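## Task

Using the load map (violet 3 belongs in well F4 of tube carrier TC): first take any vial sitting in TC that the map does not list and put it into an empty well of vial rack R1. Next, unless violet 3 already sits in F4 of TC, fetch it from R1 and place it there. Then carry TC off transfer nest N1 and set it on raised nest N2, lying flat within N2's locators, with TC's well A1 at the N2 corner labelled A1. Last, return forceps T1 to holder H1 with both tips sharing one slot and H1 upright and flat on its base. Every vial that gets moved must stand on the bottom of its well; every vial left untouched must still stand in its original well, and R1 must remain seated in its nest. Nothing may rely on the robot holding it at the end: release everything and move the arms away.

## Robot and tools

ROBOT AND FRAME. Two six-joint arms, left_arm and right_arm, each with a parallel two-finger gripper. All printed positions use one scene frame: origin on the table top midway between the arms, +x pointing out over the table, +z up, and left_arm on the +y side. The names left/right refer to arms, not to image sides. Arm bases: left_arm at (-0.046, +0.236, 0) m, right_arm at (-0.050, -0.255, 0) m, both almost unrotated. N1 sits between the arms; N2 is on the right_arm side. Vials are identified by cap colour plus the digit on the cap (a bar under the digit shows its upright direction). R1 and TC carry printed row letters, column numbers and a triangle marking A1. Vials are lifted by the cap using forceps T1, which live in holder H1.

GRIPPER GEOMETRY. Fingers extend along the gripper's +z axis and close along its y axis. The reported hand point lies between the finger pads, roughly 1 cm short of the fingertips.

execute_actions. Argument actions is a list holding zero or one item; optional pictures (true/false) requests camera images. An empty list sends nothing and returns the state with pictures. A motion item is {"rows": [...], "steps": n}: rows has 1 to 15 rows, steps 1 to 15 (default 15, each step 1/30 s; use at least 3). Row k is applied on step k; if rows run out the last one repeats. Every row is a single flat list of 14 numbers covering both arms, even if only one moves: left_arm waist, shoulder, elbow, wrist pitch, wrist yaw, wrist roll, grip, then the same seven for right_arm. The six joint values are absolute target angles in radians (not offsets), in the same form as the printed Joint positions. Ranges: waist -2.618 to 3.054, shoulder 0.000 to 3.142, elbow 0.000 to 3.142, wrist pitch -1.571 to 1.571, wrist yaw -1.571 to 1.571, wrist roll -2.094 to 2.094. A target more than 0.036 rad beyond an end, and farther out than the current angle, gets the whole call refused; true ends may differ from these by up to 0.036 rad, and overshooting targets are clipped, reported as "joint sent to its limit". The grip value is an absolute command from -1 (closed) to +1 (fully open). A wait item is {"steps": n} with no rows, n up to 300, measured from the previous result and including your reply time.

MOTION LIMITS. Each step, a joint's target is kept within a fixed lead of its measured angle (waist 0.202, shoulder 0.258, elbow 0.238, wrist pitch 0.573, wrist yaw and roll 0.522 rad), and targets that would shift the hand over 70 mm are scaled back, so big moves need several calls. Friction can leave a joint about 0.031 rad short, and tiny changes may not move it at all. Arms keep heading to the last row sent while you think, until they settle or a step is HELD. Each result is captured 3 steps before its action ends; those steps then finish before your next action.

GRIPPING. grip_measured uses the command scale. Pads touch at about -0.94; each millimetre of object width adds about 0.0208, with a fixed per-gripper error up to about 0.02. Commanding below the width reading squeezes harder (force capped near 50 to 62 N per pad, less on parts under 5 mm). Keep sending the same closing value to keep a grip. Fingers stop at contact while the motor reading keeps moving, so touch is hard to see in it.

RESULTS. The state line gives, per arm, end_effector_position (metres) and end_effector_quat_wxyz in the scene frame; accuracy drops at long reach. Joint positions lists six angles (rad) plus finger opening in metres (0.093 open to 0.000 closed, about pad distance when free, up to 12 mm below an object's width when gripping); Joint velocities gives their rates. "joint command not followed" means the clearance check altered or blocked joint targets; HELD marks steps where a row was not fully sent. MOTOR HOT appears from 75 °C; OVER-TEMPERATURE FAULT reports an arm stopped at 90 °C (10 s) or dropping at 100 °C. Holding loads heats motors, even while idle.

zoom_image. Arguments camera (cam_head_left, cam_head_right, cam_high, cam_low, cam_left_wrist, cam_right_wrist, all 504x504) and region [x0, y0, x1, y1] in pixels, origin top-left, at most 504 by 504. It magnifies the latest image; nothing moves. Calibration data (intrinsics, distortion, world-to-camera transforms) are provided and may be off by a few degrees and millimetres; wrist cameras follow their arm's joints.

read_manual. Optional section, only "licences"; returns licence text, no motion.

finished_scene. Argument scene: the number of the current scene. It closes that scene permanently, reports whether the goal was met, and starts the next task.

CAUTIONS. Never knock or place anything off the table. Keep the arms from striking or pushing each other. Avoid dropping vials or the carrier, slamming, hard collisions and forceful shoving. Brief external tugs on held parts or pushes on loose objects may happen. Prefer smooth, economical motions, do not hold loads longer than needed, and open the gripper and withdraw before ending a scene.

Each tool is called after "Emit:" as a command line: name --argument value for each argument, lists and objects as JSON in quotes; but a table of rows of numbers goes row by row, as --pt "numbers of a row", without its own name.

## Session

Emit:
execute_actions --actions '[]'

Scene clock: 0.00 s of 18600.00 s.
left_arm: end_effector_position=(+0.2551, +0.2782, +0.2388) grip_measured=+1.000 end_effector_quat_wxyz=(+0.595, +0.466, +0.600, +0.262) | right_arm: end_effector_position=(+0.2927, -0.4679, +0.3110) grip_measured=+1.000 end_effector_quat_wxyz=(+0.420, +0.697, +0.569, +0.115)
Joint positions: left_arm=[0.515 0.818 0.478 0.122 0.769 1.228 0.093] | right_arm=[-0.546  1.407  1.522 -0.787  0.075  1.212  0.093]
Joint velocities: left_arm=[ 0.007  0.002  0.002 -0.066  0.022  0.022  0.   ] | right_arm=[-0.022  0.007 -0.007  0.022  0.022  0.007  0.   ]
Motor temperatures (°C, as the motors report them): left_arm=[25 29 29 26 25 24] | right_arm=[25 26 29 33 24 27]
camera_calibration (this result's frames):
cam_left_wrist: T_world_to_cam=[[-0.252008, -0.447978, -0.857792, 0.394409], [-0.290845, 0.880482, -0.37438, -0.0453455], [0.922985, 0.155138, -0.352181, -0.110372], [0, 0, 0, 1]] pos_world=[0.188078, 0.233735, 0.282474]
cam_right_wrist: T_world_to_cam=[[-0.691163, -0.0139468, -0.722565, 0.422637], [0.00378955, 0.99973, -0.0229214, 0.515129], [0.722689, -0.0185806, -0.690923, 0.0720262], [0, 0, 0, 1]] pos_world=[0.238106, -0.507758, 0.366954]

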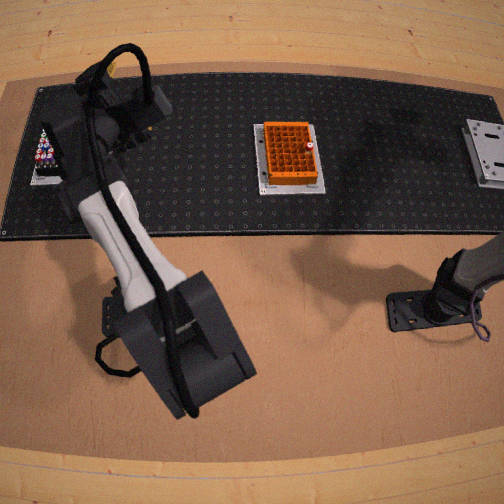

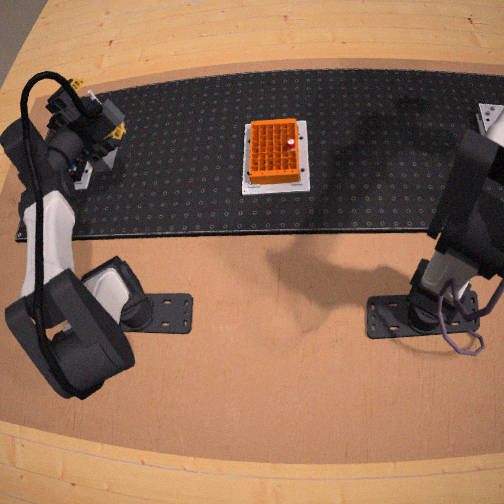

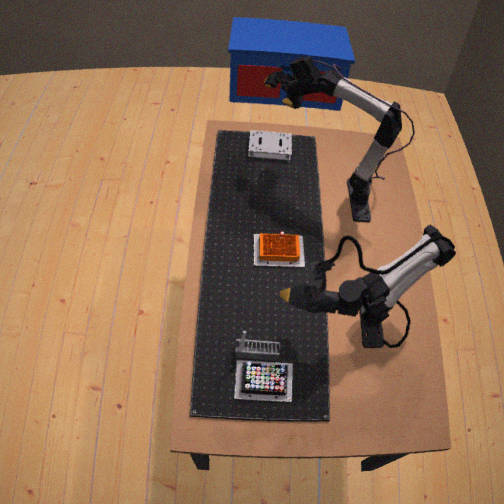

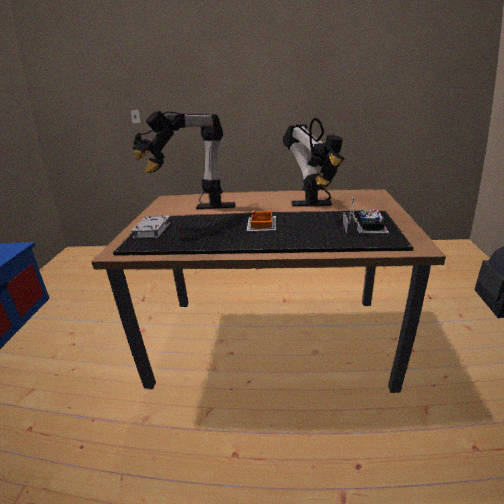

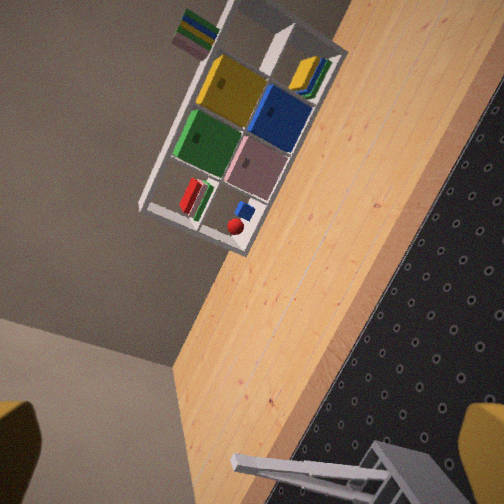

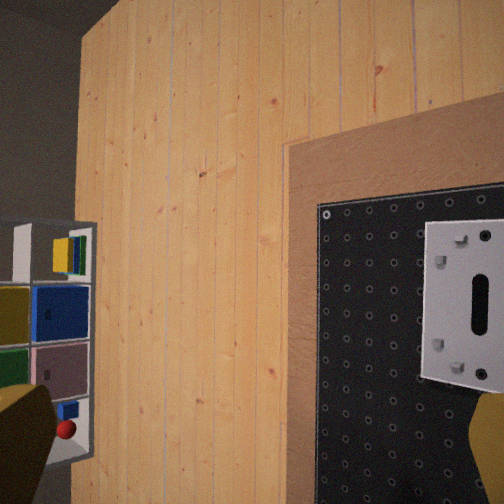

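Emit:
zoom_image --camera "cam_high" --region '[220, 320, 310, 410]'

Emit:
zoom_image --camera "cam_head_left" --region '[245, 110, 335, 200]'

Region (220, 320, 310, 410) of cam_high's 504x504 image, scaled by 5.600, with more detail than that image has.

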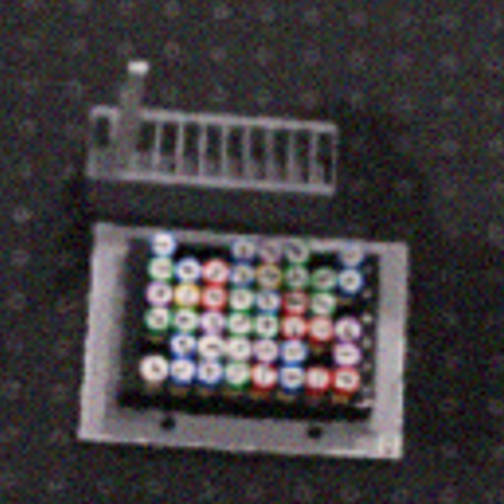

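Region (245, 110, 335, 200) of cam_head_left's 504x504 image, scaled by 5.600, with more detail than that image has.

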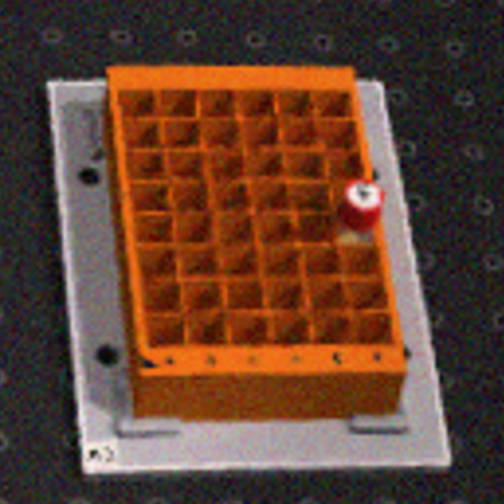

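Emit:
execute_actions --actions '[{"rows":[[0.33,1.5,1.8,-1.2,0,0.35,0.2,-0.546,1.407,1.522,-0.787,0.075,1.212,1]],"steps":15}]'

Emit:
execute_actions --actions '[{"steps":20}]'

Emit:
execute_actions --actions '[{"rows":[[0.36,1.9,2.03,-1.57,0,0.38,0.2,-0.546,1.407,1.522,-0.787,0.075,1.212,1]],"steps":15}]'

Emit:
execute_actions --actions '[{"steps":20}]' --pictures true

Scene clock: 0.67 s of 18600.00 s.
left_arm: end_effector_position=(+0.2971, +0.3514, +0.1808) grip_measured=+0.203 end_effector_quat_wxyz=(+0.207, +0.047, +0.976, +0.049) | right_arm: end_effector_position=(+0.2927, -0.4679, +0.3110) grip_measured=+1.000 end_effector_quat_wxyz=(+0.420, +0.697, +0.569, +0.115)
Joint positions: left_arm=[ 0.338  1.539  1.395 -1.003  0.072  0.439  0.055] | right_arm=[-0.546  1.407  1.522 -0.787  0.075  1.212  0.093]
Joint velocities: left_arm=[ 0.012  0.007  2.039 -1.59  -0.462 -0.52  -0.   ] | right_arm=[ 0.002 -0.007  0.002  0.007 -0.007 -0.037  0.   ]
Motor temperatures (°C, as the motors report them): left_arm=[25 29 30 26 25 24] | right_arm=[25 26 29 33 24 27]
Steps of this call (steps 1 to 8: nothing new was sent; steps 9 to 20: the first 12 steps of this action). Readings (joint positions):
9: left_arm=[0.487 0.844 0.518 0.040 0.700 1.157] | right_arm=[-0.546 1.407 1.522 -0.787 0.075 1.212]
10: left_arm=[0.428 0.918 0.600 -0.073 0.602 1.057] | right_arm=[-0.546 1.407 1.522 -0.787 0.075 1.212]
12: left_arm=[0.354 1.092 0.775 -0.277 0.419 0.860] | right_arm=[-0.546 1.407 1.522 -0.787 0.075 1.212]
16: left_arm=[0.338 1.426 1.115 -0.686 0.174 0.562] | right_arm=[-0.546 1.407 1.522 -0.787 0.075 1.212]
20: the state above

Scene clock: 1.33 s of 18600.00 s.
left_arm: end_effector_position=(+0.3000, +0.3636, +0.3227) grip_measured=+0.203 end_effector_quat_wxyz=(+0.322, +0.000, +0.940, +0.115) | right_arm: end_effector_position=(+0.2927, -0.4679, +0.3110) grip_measured=+1.000 end_effector_quat_wxyz=(+0.420, +0.697, +0.569, +0.115)
Joint positions: left_arm=[ 0.338  1.49   1.8   -1.184  0.01   0.355  0.055] | right_arm=[-0.546  1.407  1.522 -0.787  0.075  1.212  0.093]
Joint velocities: left_arm=[ 0.002  0.002  0.007 -0.007  0.007  0.051 -0.002] | right_arm=[-0.012  0.002 -0.007  0.022 -0.037 -0.051  0.   ]
Motor temperatures (°C, as the motors report them): left_arm=[25 29 30 26 25 24] | right_arm=[25 26 29 33 24 27]
Kept back: nothing.
Steps of this call (steps 1 to 3: the last 3 steps of your previous action; steps 4 to 20: the robot went on to your last target). Readings (joint positions):
1: left_arm=[0.338 1.539 1.466 -1.045 0.059 0.423] | right_arm=[-0.546 1.407 1.522 -0.787 0.075 1.212]
2: left_arm=[0.338 1.537 1.540 -1.072 0.049 0.410] | right_arm=[-0.546 1.407 1.522 -0.787 0.075 1.212]
4: left_arm=[0.338 1.535 1.683 -1.103 0.036 0.391] | right_arm=[-0.546 1.407 1.522 -0.787 0.075 1.212]
8: left_arm=[0.338 1.494 1.797 -1.116 0.020 0.369] | right_arm=[-0.546 1.407 1.522 -0.787 0.075 1.212]
20: the state above

Scene clock: 1.73 s of 18600.00 s.
left_arm: end_effector_position=(+0.3160, +0.3735, +0.1946) grip_measured=+0.203 end_effector_quat_wxyz=(+0.059, +0.003, +0.998, +0.018) | right_arm: end_effector_position=(+0.2927, -0.4679, +0.3110) grip_measured=+1.000 end_effector_quat_wxyz=(+0.420, +0.697, +0.569, +0.115)
Joint positions: left_arm=[ 0.347  1.949  2.016 -1.515  0.008  0.373  0.055] | right_arm=[-0.546  1.407  1.522 -0.787  0.075  1.212  0.093]
Joint velocities: left_arm=[ 0.002 -0.081  0.022 -0.3    0.037 -0.022  0.   ] | right_arm=[ 0.002  0.007  0.007 -0.037  0.007 -0.022  0.   ]
Motor temperatures (°C, as the motors report them): left_arm=[25 30 30 26 25 24] | right_arm=[25 26 29 33 24 27]
Steps of this call (steps 1 to 12: the first 12 steps of this action). Readings (joint positions):
1: left_arm=[0.339 1.523 1.848 -1.249 0.010 0.359] | right_arm=[-0.546 1.407 1.522 -0.787 0.075 1.212]
2: left_arm=[0.341 1.582 1.933 -1.325 0.010 0.362] | right_arm=[-0.546 1.407 1.522 -0.787 0.075 1.212]
4: left_arm=[0.345 1.694 2.015 -1.375 0.010 0.366] | right_arm=[-0.546 1.407 1.522 -0.787 0.075 1.212]
8: left_arm=[0.347 1.894 2.024 -1.462 0.009 0.371] | right_arm=[-0.546 1.407 1.522 -0.787 0.075 1.212]
12: the state above

Scene clock: 2.40 s of 18600.00 s.
left_arm: end_effector_position=(+0.3049, +0.3692, +0.2037) grip_measured=+0.203 end_effector_quat_wxyz=(+0.054, +0.004, +0.998, +0.016) | right_arm: end_effector_position=(+0.2927, -0.4679, +0.3110) grip_measured=+1.000 end_effector_quat_wxyz=(+0.420, +0.697, +0.569, +0.115)
Joint positions: left_arm=[ 0.347  1.92   2.016 -1.554  0.008  0.375  0.055] | right_arm=[-0.546  1.407  1.522 -0.787  0.075  1.212  0.093]
Joint velocities: left_arm=[ 0.002 -0.007  0.012 -0.081  0.007 -0.037 -0.   ] | right_arm=[ 0.012 -0.007  0.002 -0.022  0.037  0.007  0.   ]
Motor temperatures (°C, as the motors report them): left_arm=[25 30 30 26 25 24] | right_arm=[25 26 30 34 24 27]
Kept back: nothing.
Steps of this call (steps 1 to 3: the last 3 steps of your previous action; steps 4 to 20: the robot went on to your last target). Readings (joint positions):
1: left_arm=[0.347 1.942 2.016 -1.522 0.008 0.374] | right_arm=[-0.546 1.407 1.522 -0.787 0.075 1.212]
2: left_arm=[0.347 1.936 2.016 -1.529 0.008 0.374] | right_arm=[-0.546 1.407 1.522 -0.787 0.075 1.212]
4: left_arm=[0.347 1.925 2.016 -1.539 0.008 0.375] | right_arm=[-0.546 1.407 1.522 -0.787 0.075 1.212]
8: left_arm=[0.347 1.920 2.016 -1.550 0.008 0.375] | right_arm=[-0.546 1.407 1.522 -0.787 0.075 1.212]
20: the state above
camera_calibration (this result's frames):
cam_left_wrist: T_world_to_cam=[[0.0164169, -0.999401, -0.0304619, 0.370845], [-0.942969, -0.0256061, 0.331895, 0.265352], [-0.332476, 0.0232759, -0.942824, 0.368943], [0, 0, 0, 1]] pos_world=[0.366796, 0.36883, 0.271076]
cam_right_wrist: T_world_to_cam=[[-0.691163, -0.0139468, -0.722565, 0.422637], [0.00378955, 0.99973, -0.0229214, 0.515129], [0.722689, -0.0185806, -0.690923, 0.0720262], [0, 0, 0, 1]] pos_world=[0.238106, -0.507758, 0.366954]

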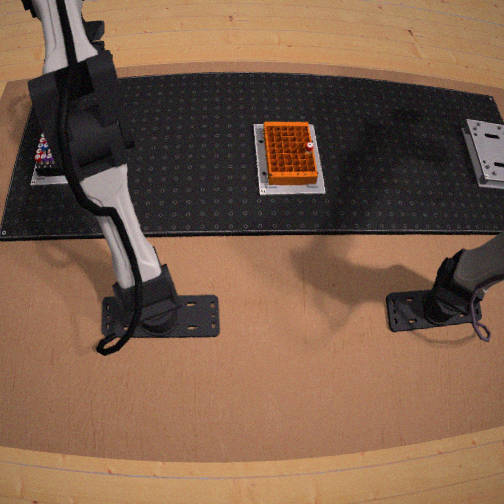

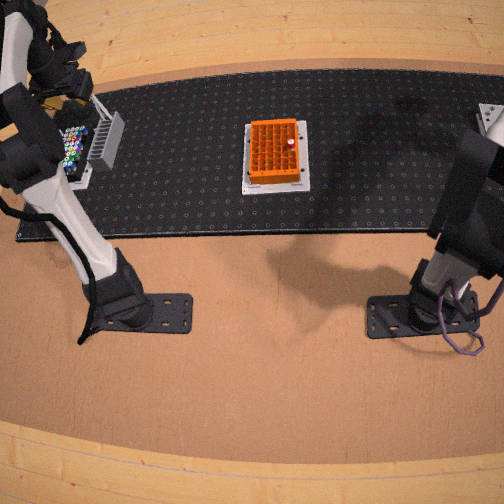

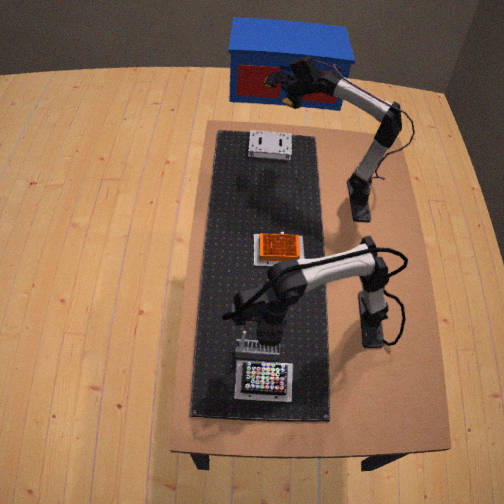

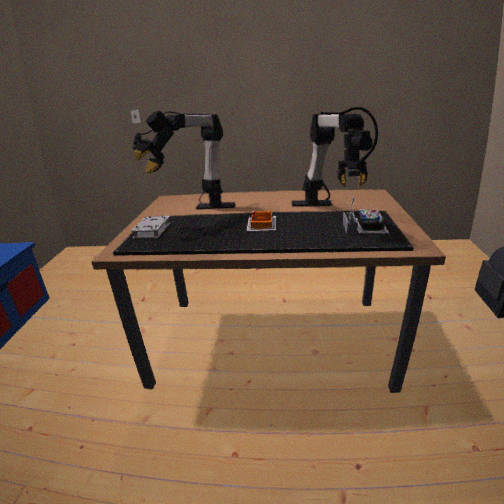

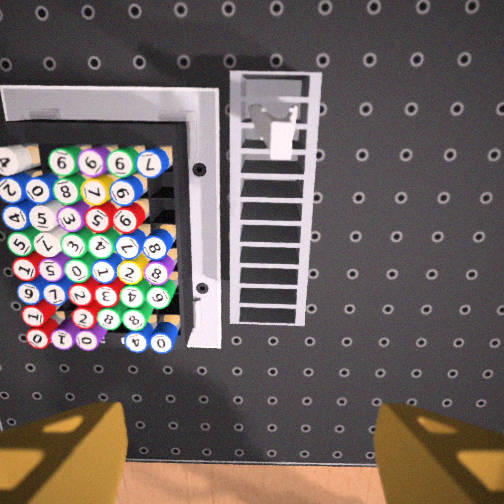

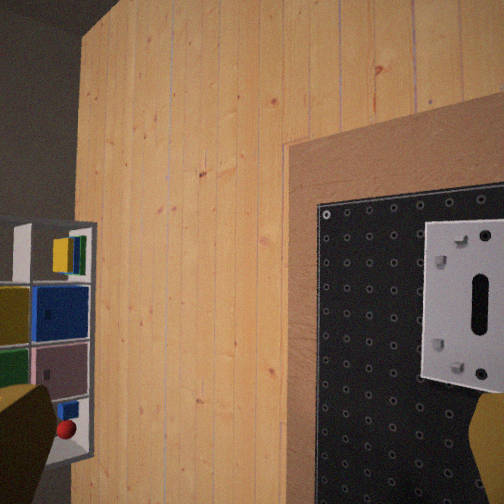

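Emit:
execute_actions --actions '[{"rows":[[0.31,1.93,2.0,-1.29,0.085,0.36,-0.1,-0.546,1.407,1.522,-0.787,0.075,1.212,1],[0.31,1.93,2.0,-1.29,0.085,0.36,-0.1,-0.546,1.407,1.522,-0.787,0.075,1.212,1],[0.31,1.93,2.0,-1.29,0.085,0.36,-0.1,-0.546,1.407,1.522,-0.787,0.075,1.212,1],[0.31,1.93,2.0,-1.29,0.085,0.36,-0.1,-0.546,1.407,1.522,-0.787,0.075,1.212,1],[0.31,1.93,2.0,-1.29,0.085,0.36,-0.1,-0.546,1.407,1.522,-0.787,0.075,1.212,1],[0.31,1.965,1.93,-1.29,0.085,0.36,-0.1,-0.546,1.407,1.522,-0.787,0.075,1.212,1]],"steps":15}]'

Emit:
execute_actions --actions '[{"steps":15}]' --pictures true

Scene clock: 3.30 s of 18600.00 s.
left_arm: end_effector_position=(+0.3543, +0.3635, +0.1772) grip_measured=-0.097 end_effector_quat_wxyz=(+0.118, +0.018, +0.993, +0.005) | right_arm: end_effector_position=(+0.2927, -0.4679, +0.3110) grip_measured=+1.000 end_effector_quat_wxyz=(+0.420, +0.697, +0.569, +0.115)
Joint positions: left_arm=[ 0.318  1.96   1.94  -1.326  0.072  0.366  0.041] | right_arm=[-0.546  1.407  1.522 -0.787  0.075  1.212  0.093]
Joint velocities: left_arm=[-0.012  0.154 -0.09   0.066  0.007 -0.022  0.001] | right_arm=[ 0.017  0.007 -0.012 -0.007  0.051 -0.007  0.   ]
Motor temperatures (°C, as the motors report them): left_arm=[25 30 30 26 25 24] | right_arm=[25 26 30 34 24 27]
Steps of this call (steps 1 to 15: the robot went on to your last target; steps 16 to 27: the first 12 steps of this action). Readings (joint positions):
16: left_arm=[0.346 1.920 2.013 -1.535 0.016 0.374] | right_arm=[-0.546 1.407 1.522 -0.787 0.075 1.212]
17: left_arm=[0.342 1.920 2.013 -1.495 0.026 0.372] | right_arm=[-0.546 1.407 1.522 -0.787 0.075 1.212]
19: left_arm=[0.330 1.921 2.013 -1.421 0.044 0.369] | right_arm=[-0.546 1.407 1.522 -0.787 0.075 1.212]
23: left_arm=[0.318 1.927 1.972 -1.342 0.066 0.367] | right_arm=[-0.546 1.407 1.522 -0.787 0.075 1.212]
27: the state above

Scene clock: 3.80 s of 18600.00 s.
left_arm: end_effector_position=(+0.3577, +0.3640, +0.1747) grip_measured=-0.097 end_effector_quat_wxyz=(+0.121, +0.018, +0.992, +0.004) | right_arm: end_effector_position=(+0.2927, -0.4679, +0.3110) grip_measured=+1.000 end_effector_quat_wxyz=(+0.420, +0.697, +0.569, +0.115)
Joint positions: left_arm=[ 0.318  1.966  1.937 -1.31   0.076  0.365  0.041] | right_arm=[-0.546  1.407  1.522 -0.787  0.075  1.212  0.093]
Joint velocities: left_arm=[ 0.002 -0.007 -0.002 -0.007 -0.095  0.007 -0.001] | right_arm=[-0.007 -0.002 -0.012 -0.051 -0.022  0.037  0.   ]
Motor temperatures (°C, as the motors report them): left_arm=[25 30 30 26 25 24] | right_arm=[25 26 30 34 24 27]
Kept back: nothing.
Steps of this call (steps 1 to 3: the last 3 steps of your previous action; steps 4 to 15: the robot went on to your last target). Readings (joint positions):
1: left_arm=[0.318 1.964 1.938 -1.323 0.073 0.365] | right_arm=[-0.546 1.407 1.522 -0.787 0.075 1.212]
2: left_arm=[0.318 1.966 1.937 -1.321 0.073 0.365] | right_arm=[-0.546 1.407 1.522 -0.787 0.075 1.212]
4: left_arm=[0.318 1.966 1.937 -1.318 0.074 0.365] | right_arm=[-0.546 1.407 1.522 -0.787 0.075 1.212]
8: left_arm=[0.318 1.966 1.937 -1.313 0.075 0.365] | right_arm=[-0.546 1.407 1.522 -0.787 0.075 1.212]
15: the state above
camera_calibration (this result's frames):
cam_left_wrist: T_world_to_cam=[[-0.0114507, -0.99991, -0.00699822, 0.369985], [-0.979357, 0.00980231, 0.201898, 0.347493], [-0.201812, 0.00916565, -0.979381, 0.324029], [0, 0, 0, 1]] pos_world=[0.409949, 0.363575, 0.249779]
cam_right_wrist: T_world_to_cam=[[-0.691163, -0.0139468, -0.722565, 0.422637], [0.00378955, 0.99973, -0.0229214, 0.515129], [0.722689, -0.0185806, -0.690923, 0.0720262], [0, 0, 0, 1]] pos_world=[0.238106, -0.507758, 0.366954]

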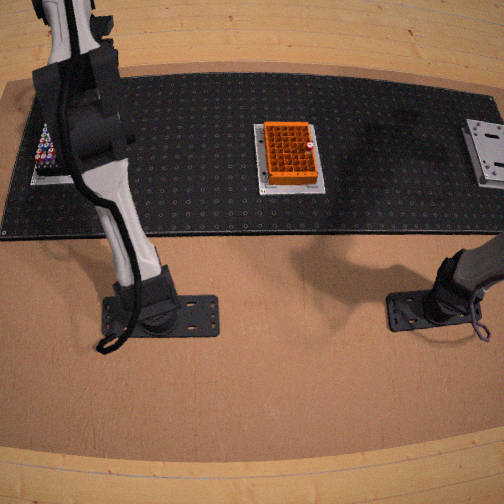

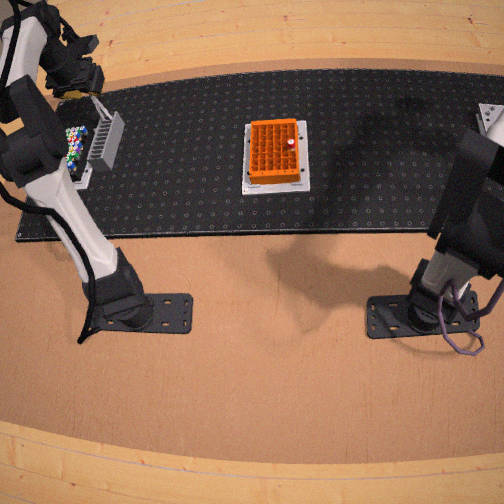

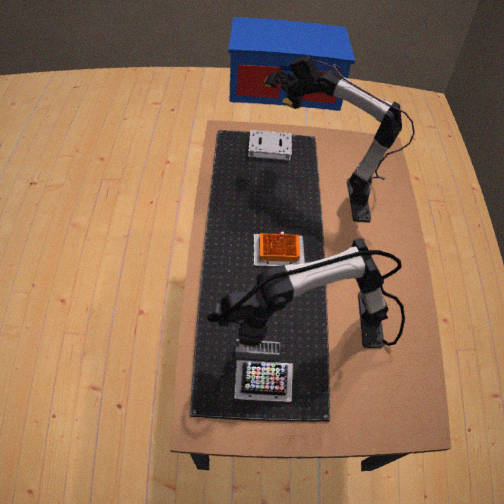

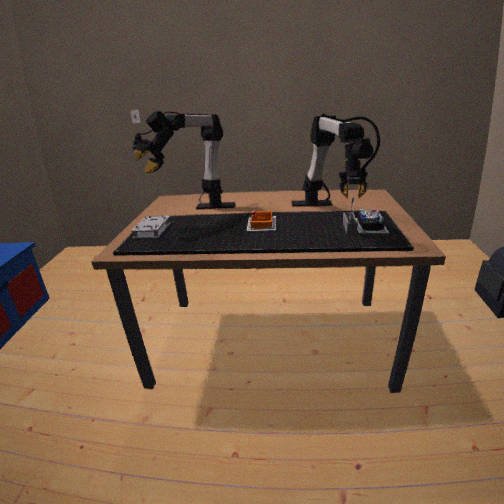

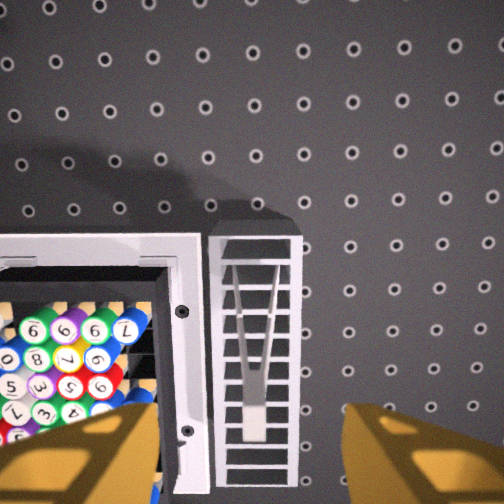

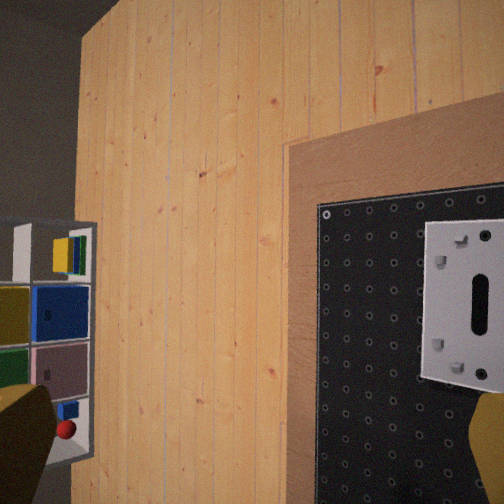

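Emit:
execute_actions --actions '[{"rows":[[0.31,1.94,1.90,-1.24,0.085,0.36,-0.1,-0.546,1.407,1.522,-0.787,0.075,1.212,1],[0.31,1.94,1.87,-1.21,0.085,0.36,-0.1,-0.546,1.407,1.522,-0.787,0.075,1.212,1],[0.31,1.93,1.84,-1.18,0.085,0.36,-0.1,-0.546,1.407,1.522,-0.787,0.075,1.212,1],[0.31,1.93,1.81,-1.15,0.085,0.36,-0.1,-0.546,1.407,1.522,-0.787,0.075,1.212,1],[0.31,1.92,1.78,-1.12,0.085,0.36,-0.1,-0.546,1.407,1.522,-0.787,0.075,1.212,1],[0.31,1.92,1.75,-1.09,0.085,0.36,-0.1,-0.546,1.407,1.522,-0.787,0.075,1.212,1],[0.31,1.92,1.72,-1.06,0.085,0.36,-0.1,-0.546,1.407,1.522,-0.787,0.075,1.212,1],[0.31,1.915,1.69,-1.04,0.085,0.36,-0.1,-0.546,1.407,1.522,-0.787,0.075,1.212,1],[0.31,1.915,1.66,-1.035,0.085,0.36,-0.1,-0.546,1.407,1.522,-0.787,0.075,1.212,1]],"steps":15}]'

Emit:
execute_actions --actions '[{"steps":15}]' --pictures true

Scene clock: 4.43 s of 18600.00 s.
left_arm: end_effector_position=(+0.3490, +0.3609, +0.1144) grip_measured=-0.097 end_effector_quat_wxyz=(+0.104, +0.017, +0.994, -0.002) | right_arm: end_effector_position=(+0.2927, -0.4679, +0.3110) grip_measured=+1.000 end_effector_quat_wxyz=(+0.420, +0.697, +0.569, +0.115)
Joint positions: left_arm=[ 0.318  1.941  1.67  -1.104  0.076  0.365  0.041] | right_arm=[-0.546  1.407  1.522 -0.787  0.075  1.212  0.093]
Joint velocities: left_arm=[-0.002  0.017 -0.217  0.066  0.037 -0.066 -0.002] | right_arm=[-0.007 -0.012 -0.012  0.007  0.022  0.007  0.   ]
Motor temperatures (°C, as the motors report them): left_arm=[25 31 30 26 25 24] | right_arm=[25 27 30 34 24 27]
Steps of this call (steps 1 to 7: the robot went on to your last target; steps 8 to 19: the first 12 steps of this action). Readings (joint positions):
8: left_arm=[0.318 1.965 1.933 -1.304 0.076 0.365] | right_arm=[-0.546 1.407 1.522 -0.787 0.075 1.212]
9: left_arm=[0.318 1.962 1.921 -1.288 0.076 0.365] | right_arm=[-0.546 1.407 1.522 -0.787 0.075 1.212]
11: left_arm=[0.318 1.952 1.877 -1.248 0.076 0.365] | right_arm=[-0.546 1.407 1.522 -0.787 0.075 1.212]
15: left_arm=[0.318 1.941 1.758 -1.156 0.076 0.365] | right_arm=[-0.546 1.407 1.522 -0.787 0.075 1.212]
19: the state above

Scene clock: 4.93 s of 18600.00 s.
left_arm: end_effector_position=(+0.3587, +0.3643, +0.1156) grip_measured=-0.097 end_effector_quat_wxyz=(+0.125, +0.018, +0.992, +0.005) | right_arm: end_effector_position=(+0.2927, -0.4679, +0.3110) grip_measured=+1.000 end_effector_quat_wxyz=(+0.420, +0.697, +0.569, +0.115)
Joint positions: left_arm=[ 0.318  1.941  1.665 -1.057  0.076  0.365  0.041] | right_arm=[-0.546  1.407  1.522 -0.787  0.075  1.212  0.093]
Joint velocities: left_arm=[ 0.012 -0.027 -0.002  0.022 -0.007  0.007  0.001] | right_arm=[ 0.002 -0.007 -0.027 -0.022  0.081  0.081  0.   ]
Motor temperatures (°C, as the motors report them): left_arm=[25 31 30 26 25 24] | right_arm=[25 27 30 34 24 27]
Kept back: nothing.
Steps of this call (steps 1 to 3: the last 3 steps of your previous action; steps 4 to 15: the robot went on to your last target). Readings (joint positions):
1: left_arm=[0.318 1.941 1.666 -1.100 0.076 0.365] | right_arm=[-0.546 1.407 1.522 -0.787 0.075 1.212]
2: left_arm=[0.318 1.941 1.665 -1.093 0.076 0.365] | right_arm=[-0.546 1.407 1.522 -0.787 0.075 1.212]
4: left_arm=[0.318 1.941 1.665 -1.078 0.076 0.365] | right_arm=[-0.546 1.407 1.522 -0.787 0.075 1.212]
8: left_arm=[0.318 1.941 1.665 -1.063 0.076 0.365] | right_arm=[-0.546 1.407 1.522 -0.787 0.075 1.212]
15: the state above
camera_calibration (this result's frames):
cam_left_wrist: T_world_to_cam=[[-0.0114868, -0.999894, -0.00900136, 0.370093], [-0.980668, 0.00950643, 0.195448, 0.361677], [-0.195342, 0.0110724, -0.980673, 0.263549], [0, 0, 0, 1]] pos_world=[0.410418, 0.363697, 0.191098]
cam_right_wrist: T_world_to_cam=[[-0.691163, -0.0139468, -0.722565, 0.422637], [0.00378955, 0.99973, -0.0229214, 0.515129], [0.722689, -0.0185806, -0.690923, 0.0720262], [0, 0, 0, 1]] pos_world=[0.238106, -0.507758, 0.366954]

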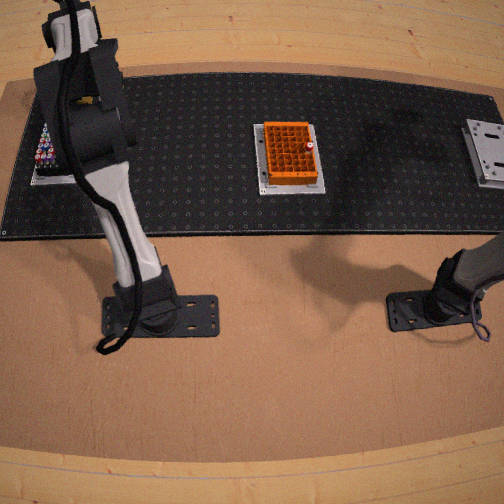

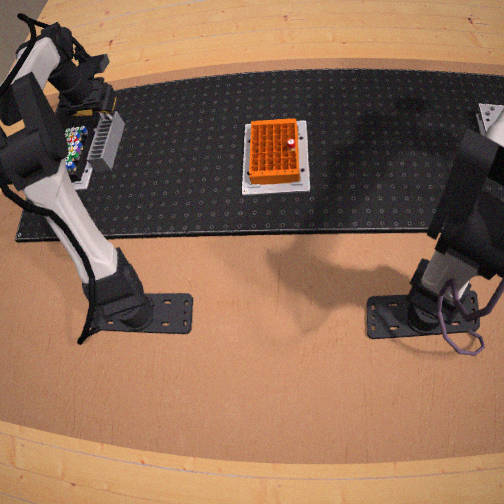

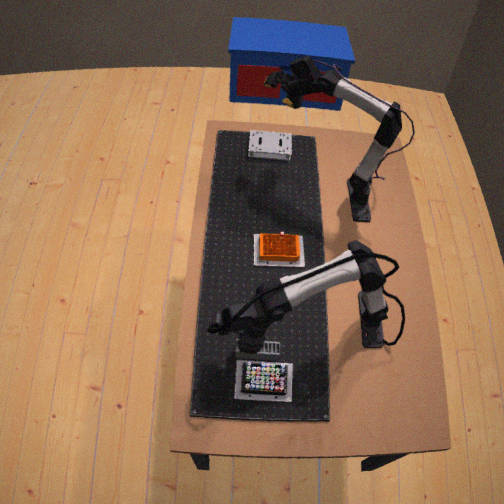

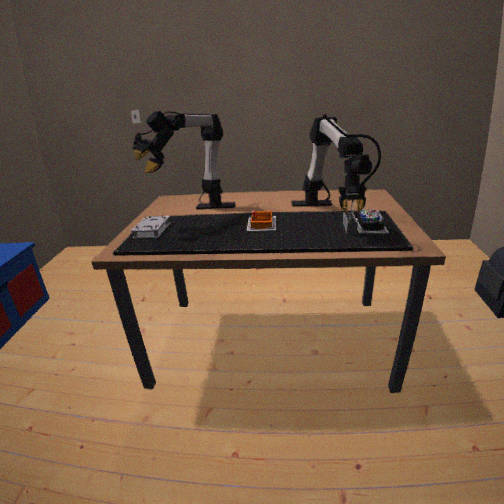

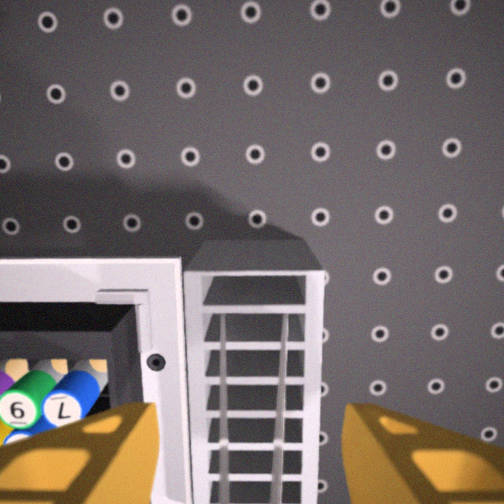

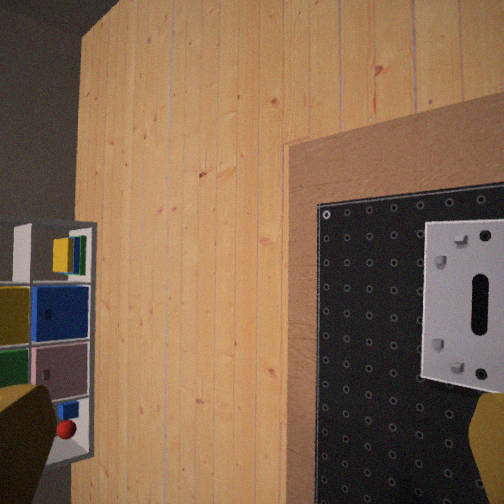

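Close and lift slowly.

Emit:
execute_actions --actions '[{"rows":[[0.31,1.93,1.665,-1.045,0.085,0.36,-0.73,-0.546,1.407,1.522,-0.787,0.075,1.212,1]],"steps":12}]'

Emit:
execute_actions --actions '[{"rows":[[0.31,1.94,1.69,-1.10,0.085,0.36,-0.73,-0.546,1.407,1.522,-0.787,0.075,1.212,1],[0.31,1.94,1.71,-1.12,0.085,0.36,-0.73,-0.546,1.407,1.522,-0.787,0.075,1.212,1],[0.31,1.94,1.73,-1.14,0.085,0.36,-0.73,-0.546,1.407,1.522,-0.787,0.075,1.212,1],[0.31,1.94,1.75,-1.16,0.085,0.36,-0.73,-0.546,1.407,1.522,-0.787,0.075,1.212,1],[0.31,1.94,1.77,-1.18,0.085,0.36,-0.73,-0.546,1.407,1.522,-0.787,0.075,1.212,1],[0.31,1.94,1.79,-1.20,0.085,0.36,-0.73,-0.546,1.407,1.522,-0.787,0.075,1.212,1],[0.31,1.94,1.81,-1.22,0.085,0.36,-0.73,-0.546,1.407,1.522,-0.787,0.075,1.212,1],[0.31,1.94,1.83,-1.24,0.085,0.36,-0.73,-0.546,1.407,1.522,-0.787,0.075,1.212,1],[0.31,1.94,1.85,-1.26,0.085,0.36,-0.73,-0.546,1.407,1.522,-0.787,0.075,1.212,1],[0.31,1.94,1.87,-1.28,0.085,0.36,-0.73,-0.546,1.407,1.522,-0.787,0.075,1.212,1],[0.31,1.94,1.89,-1.30,0.085,0.36,-0.73,-0.546,1.407,1.522,-0.787,0.075,1.212,1],[0.31,1.94,1.91,-1.32,0.085,0.36,-0.73,-0.546,1.407,1.522,-0.787,0.075,1.212,1],[0.31,1.94,1.93,-1.33,0.085,0.36,-0.73,-0.546,1.407,1.522,-0.787,0.075,1.212,1],[0.31,1.94,1.95,-1.34,0.085,0.36,-0.73,-0.546,1.407,1.522,-0.787,0.075,1.212,1],[0.31,1.94,1.97,-1.35,0.085,0.36,-0.73,-0.546,1.407,1.522,-0.787,0.075,1.212,1]],"steps":15}]'

Emit:
execute_actions --actions '[{"steps":12}]' --pictures true

Scene clock: 5.53 s of 18600.00 s.
left_arm: end_effector_position=(+0.3590, +0.3643, +0.1157) grip_measured=-0.727 end_effector_quat_wxyz=(+0.125, +0.018, +0.992, +0.005) | right_arm: end_effector_position=(+0.2927, -0.4679, +0.3110) grip_measured=+1.000 end_effector_quat_wxyz=(+0.420, +0.697, +0.569, +0.115)
Joint positions: left_arm=[ 0.318  1.941  1.665 -1.056  0.077  0.365  0.01 ] | right_arm=[-0.546  1.407  1.522 -0.787  0.075  1.212  0.093]
Joint velocities: left_arm=[-0.017 -0.012  0.012 -0.007  0.037 -0.022 -0.   ] | right_arm=[-0.007  0.002 -0.002 -0.022 -0.007 -0.007  0.   ]
Motor temperatures (°C, as the motors report them): left_arm=[25 31 30 26 25 24] | right_arm=[25 27 30 34 24 27]
Steps of this call (steps 1 to 9: the robot went on to your last target; steps 10 to 18: the first 9 steps of this action). Readings (joint positions):
10: left_arm=[0.318 1.941 1.665 -1.056 0.076 0.365] | right_arm=[-0.546 1.407 1.522 -0.787 0.075 1.212]
11: left_arm=[0.318 1.941 1.665 -1.056 0.076 0.365] | right_arm=[-0.546 1.407 1.522 -0.787 0.075 1.212]
13: left_arm=[0.318 1.941 1.665 -1.056 0.077 0.365] | right_arm=[-0.546 1.407 1.522 -0.787 0.075 1.212]
17: left_arm=[0.318 1.941 1.665 -1.056 0.077 0.365] | right_arm=[-0.546 1.407 1.522 -0.787 0.075 1.212]
18: the state above

Scene clock: 6.03 s of 18600.00 s.
left_arm: end_effector_position=(+0.3611, +0.3651, +0.1650) grip_measured=-0.727 end_effector_quat_wxyz=(+0.135, +0.018, +0.991, +0.009) | right_arm: end_effector_position=(+0.2927, -0.4679, +0.3110) grip_measured=+1.000 end_effector_quat_wxyz=(+0.420, +0.697, +0.569, +0.115)
Joint positions: left_arm=[ 0.318  1.941  1.856 -1.225  0.077  0.365  0.01 ] | right_arm=[-0.546  1.407  1.522 -0.787  0.075  1.212  0.093]
Joint velocities: left_arm=[-0.007 -0.002  0.589 -0.564  0.066  0.051  0.001] | right_arm=[ 0.002  0.002 -0.012 -0.022 -0.007 -0.066  0.   ]
Motor temperatures (°C, as the motors report them): left_arm=[25 31 30 26 25 24] | right_arm=[25 27 30 34 24 27]
Steps of this call (steps 1 to 3: the last 3 steps of your previous action; steps 4 to 15: the first 12 steps of this action). Readings (joint positions):
4: left_arm=[0.318 1.941 1.665 -1.058 0.077 0.365] | right_arm=[-0.546 1.407 1.522 -0.787 0.075 1.212]
5: left_arm=[0.318 1.941 1.670 -1.066 0.077 0.365] | right_arm=[-0.546 1.407 1.522 -0.787 0.075 1.212]
7: left_arm=[0.318 1.941 1.691 -1.094 0.077 0.365] | right_arm=[-0.546 1.407 1.522 -0.787 0.075 1.212]
11: left_arm=[0.318 1.941 1.773 -1.156 0.077 0.365] | right_arm=[-0.546 1.407 1.522 -0.787 0.075 1.212]
15: the state above

Scene clock: 6.43 s of 18600.00 s.
left_arm: end_effector_position=(+0.3552, +0.3630, +0.1887) grip_measured=-0.727 end_effector_quat_wxyz=(+0.133, +0.018, +0.991, +0.008) | right_arm: end_effector_position=(+0.2927, -0.4679, +0.3110) grip_measured=+1.000 end_effector_quat_wxyz=(+0.420, +0.697, +0.569, +0.115)
Joint positions: left_arm=[ 0.318  1.941  1.953 -1.327  0.077  0.365  0.01 ] | right_arm=[-0.546  1.407  1.522 -0.787  0.075  1.212  0.093]
Joint velocities: left_arm=[ 0.002 -0.002 -0.012 -0.11  -0.022 -0.037 -0.001] | right_arm=[-0.002 -0.007  0.002 -0.007  0.022 -0.066  0.   ]
Motor temperatures (°C, as the motors report them): left_arm=[25 31 30 26 25 24] | right_arm=[25 27 30 35 24 27]
Kept back: nothing.
Steps of this call (steps 1 to 3: the last 3 steps of your previous action; steps 4 to 12: the robot went on to your last target). Readings (joint positions):
1: left_arm=[0.318 1.941 1.876 -1.243 0.077 0.365] | right_arm=[-0.546 1.407 1.522 -0.787 0.075 1.212]
2: left_arm=[0.318 1.941 1.895 -1.259 0.077 0.365] | right_arm=[-0.546 1.407 1.522 -0.787 0.075 1.212]
4: left_arm=[0.318 1.941 1.931 -1.286 0.077 0.365] | right_arm=[-0.546 1.407 1.522 -0.787 0.075 1.212]
8: left_arm=[0.318 1.941 1.953 -1.310 0.077 0.365] | right_arm=[-0.546 1.407 1.522 -0.787 0.075 1.212]
12: the state above
camera_calibration (this result's frames):
cam_left_wrist: T_world_to_cam=[[-0.0113828, -0.999828, -0.014663, 0.370418], [-0.983791, 0.00857339, 0.179116, 0.348512], [-0.17896, 0.0164642, -0.983719, 0.327281], [0, 0, 0, 1]] pos_world=[0.40565, 0.361978, 0.26496]
cam_right_wrist: T_world_to_cam=[[-0.691163, -0.0139468, -0.722565, 0.422637], [0.00378955, 0.99973, -0.0229214, 0.515129], [0.722689, -0.0185806, -0.690923, 0.0720262], [0, 0, 0, 1]] pos_world=[0.238106, -0.507758, 0.366954]

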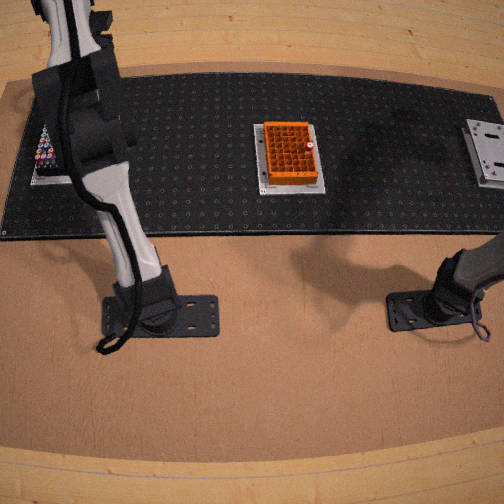

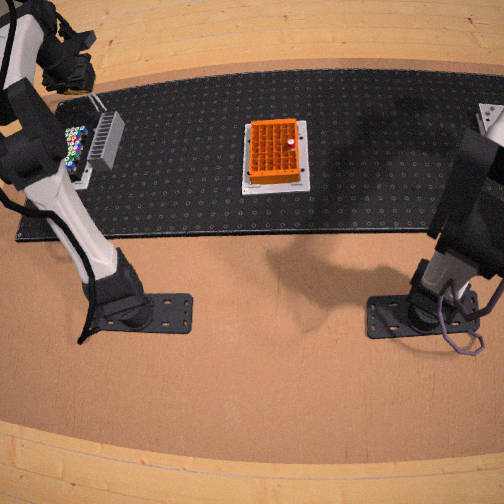

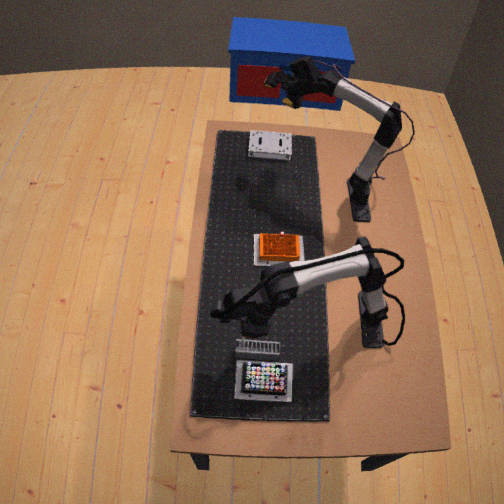

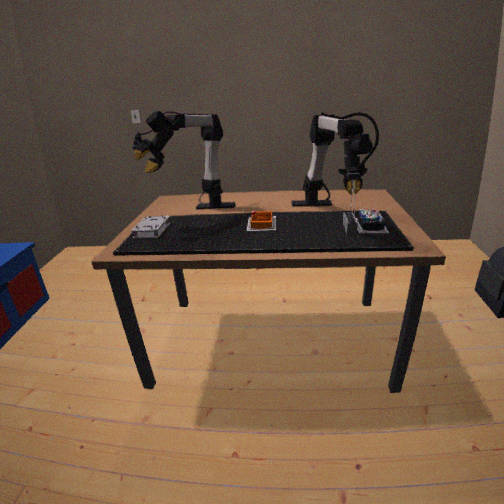

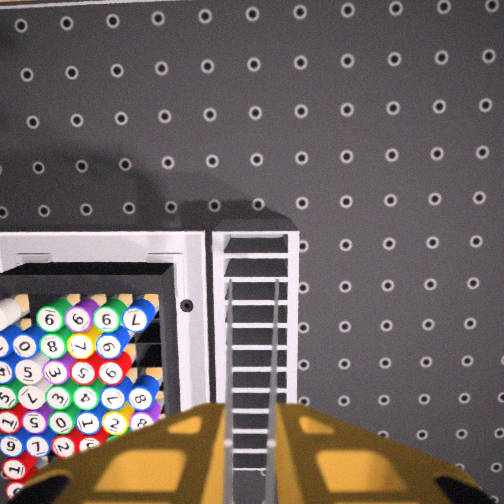

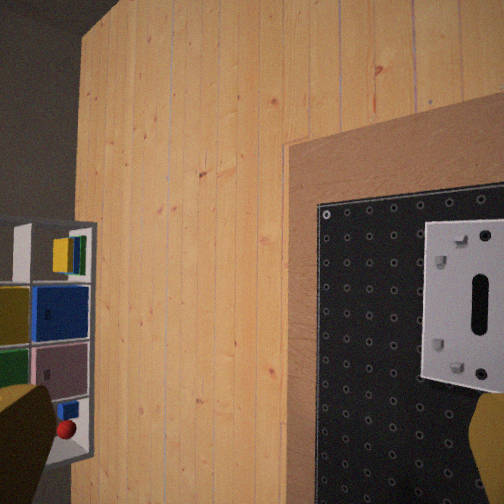

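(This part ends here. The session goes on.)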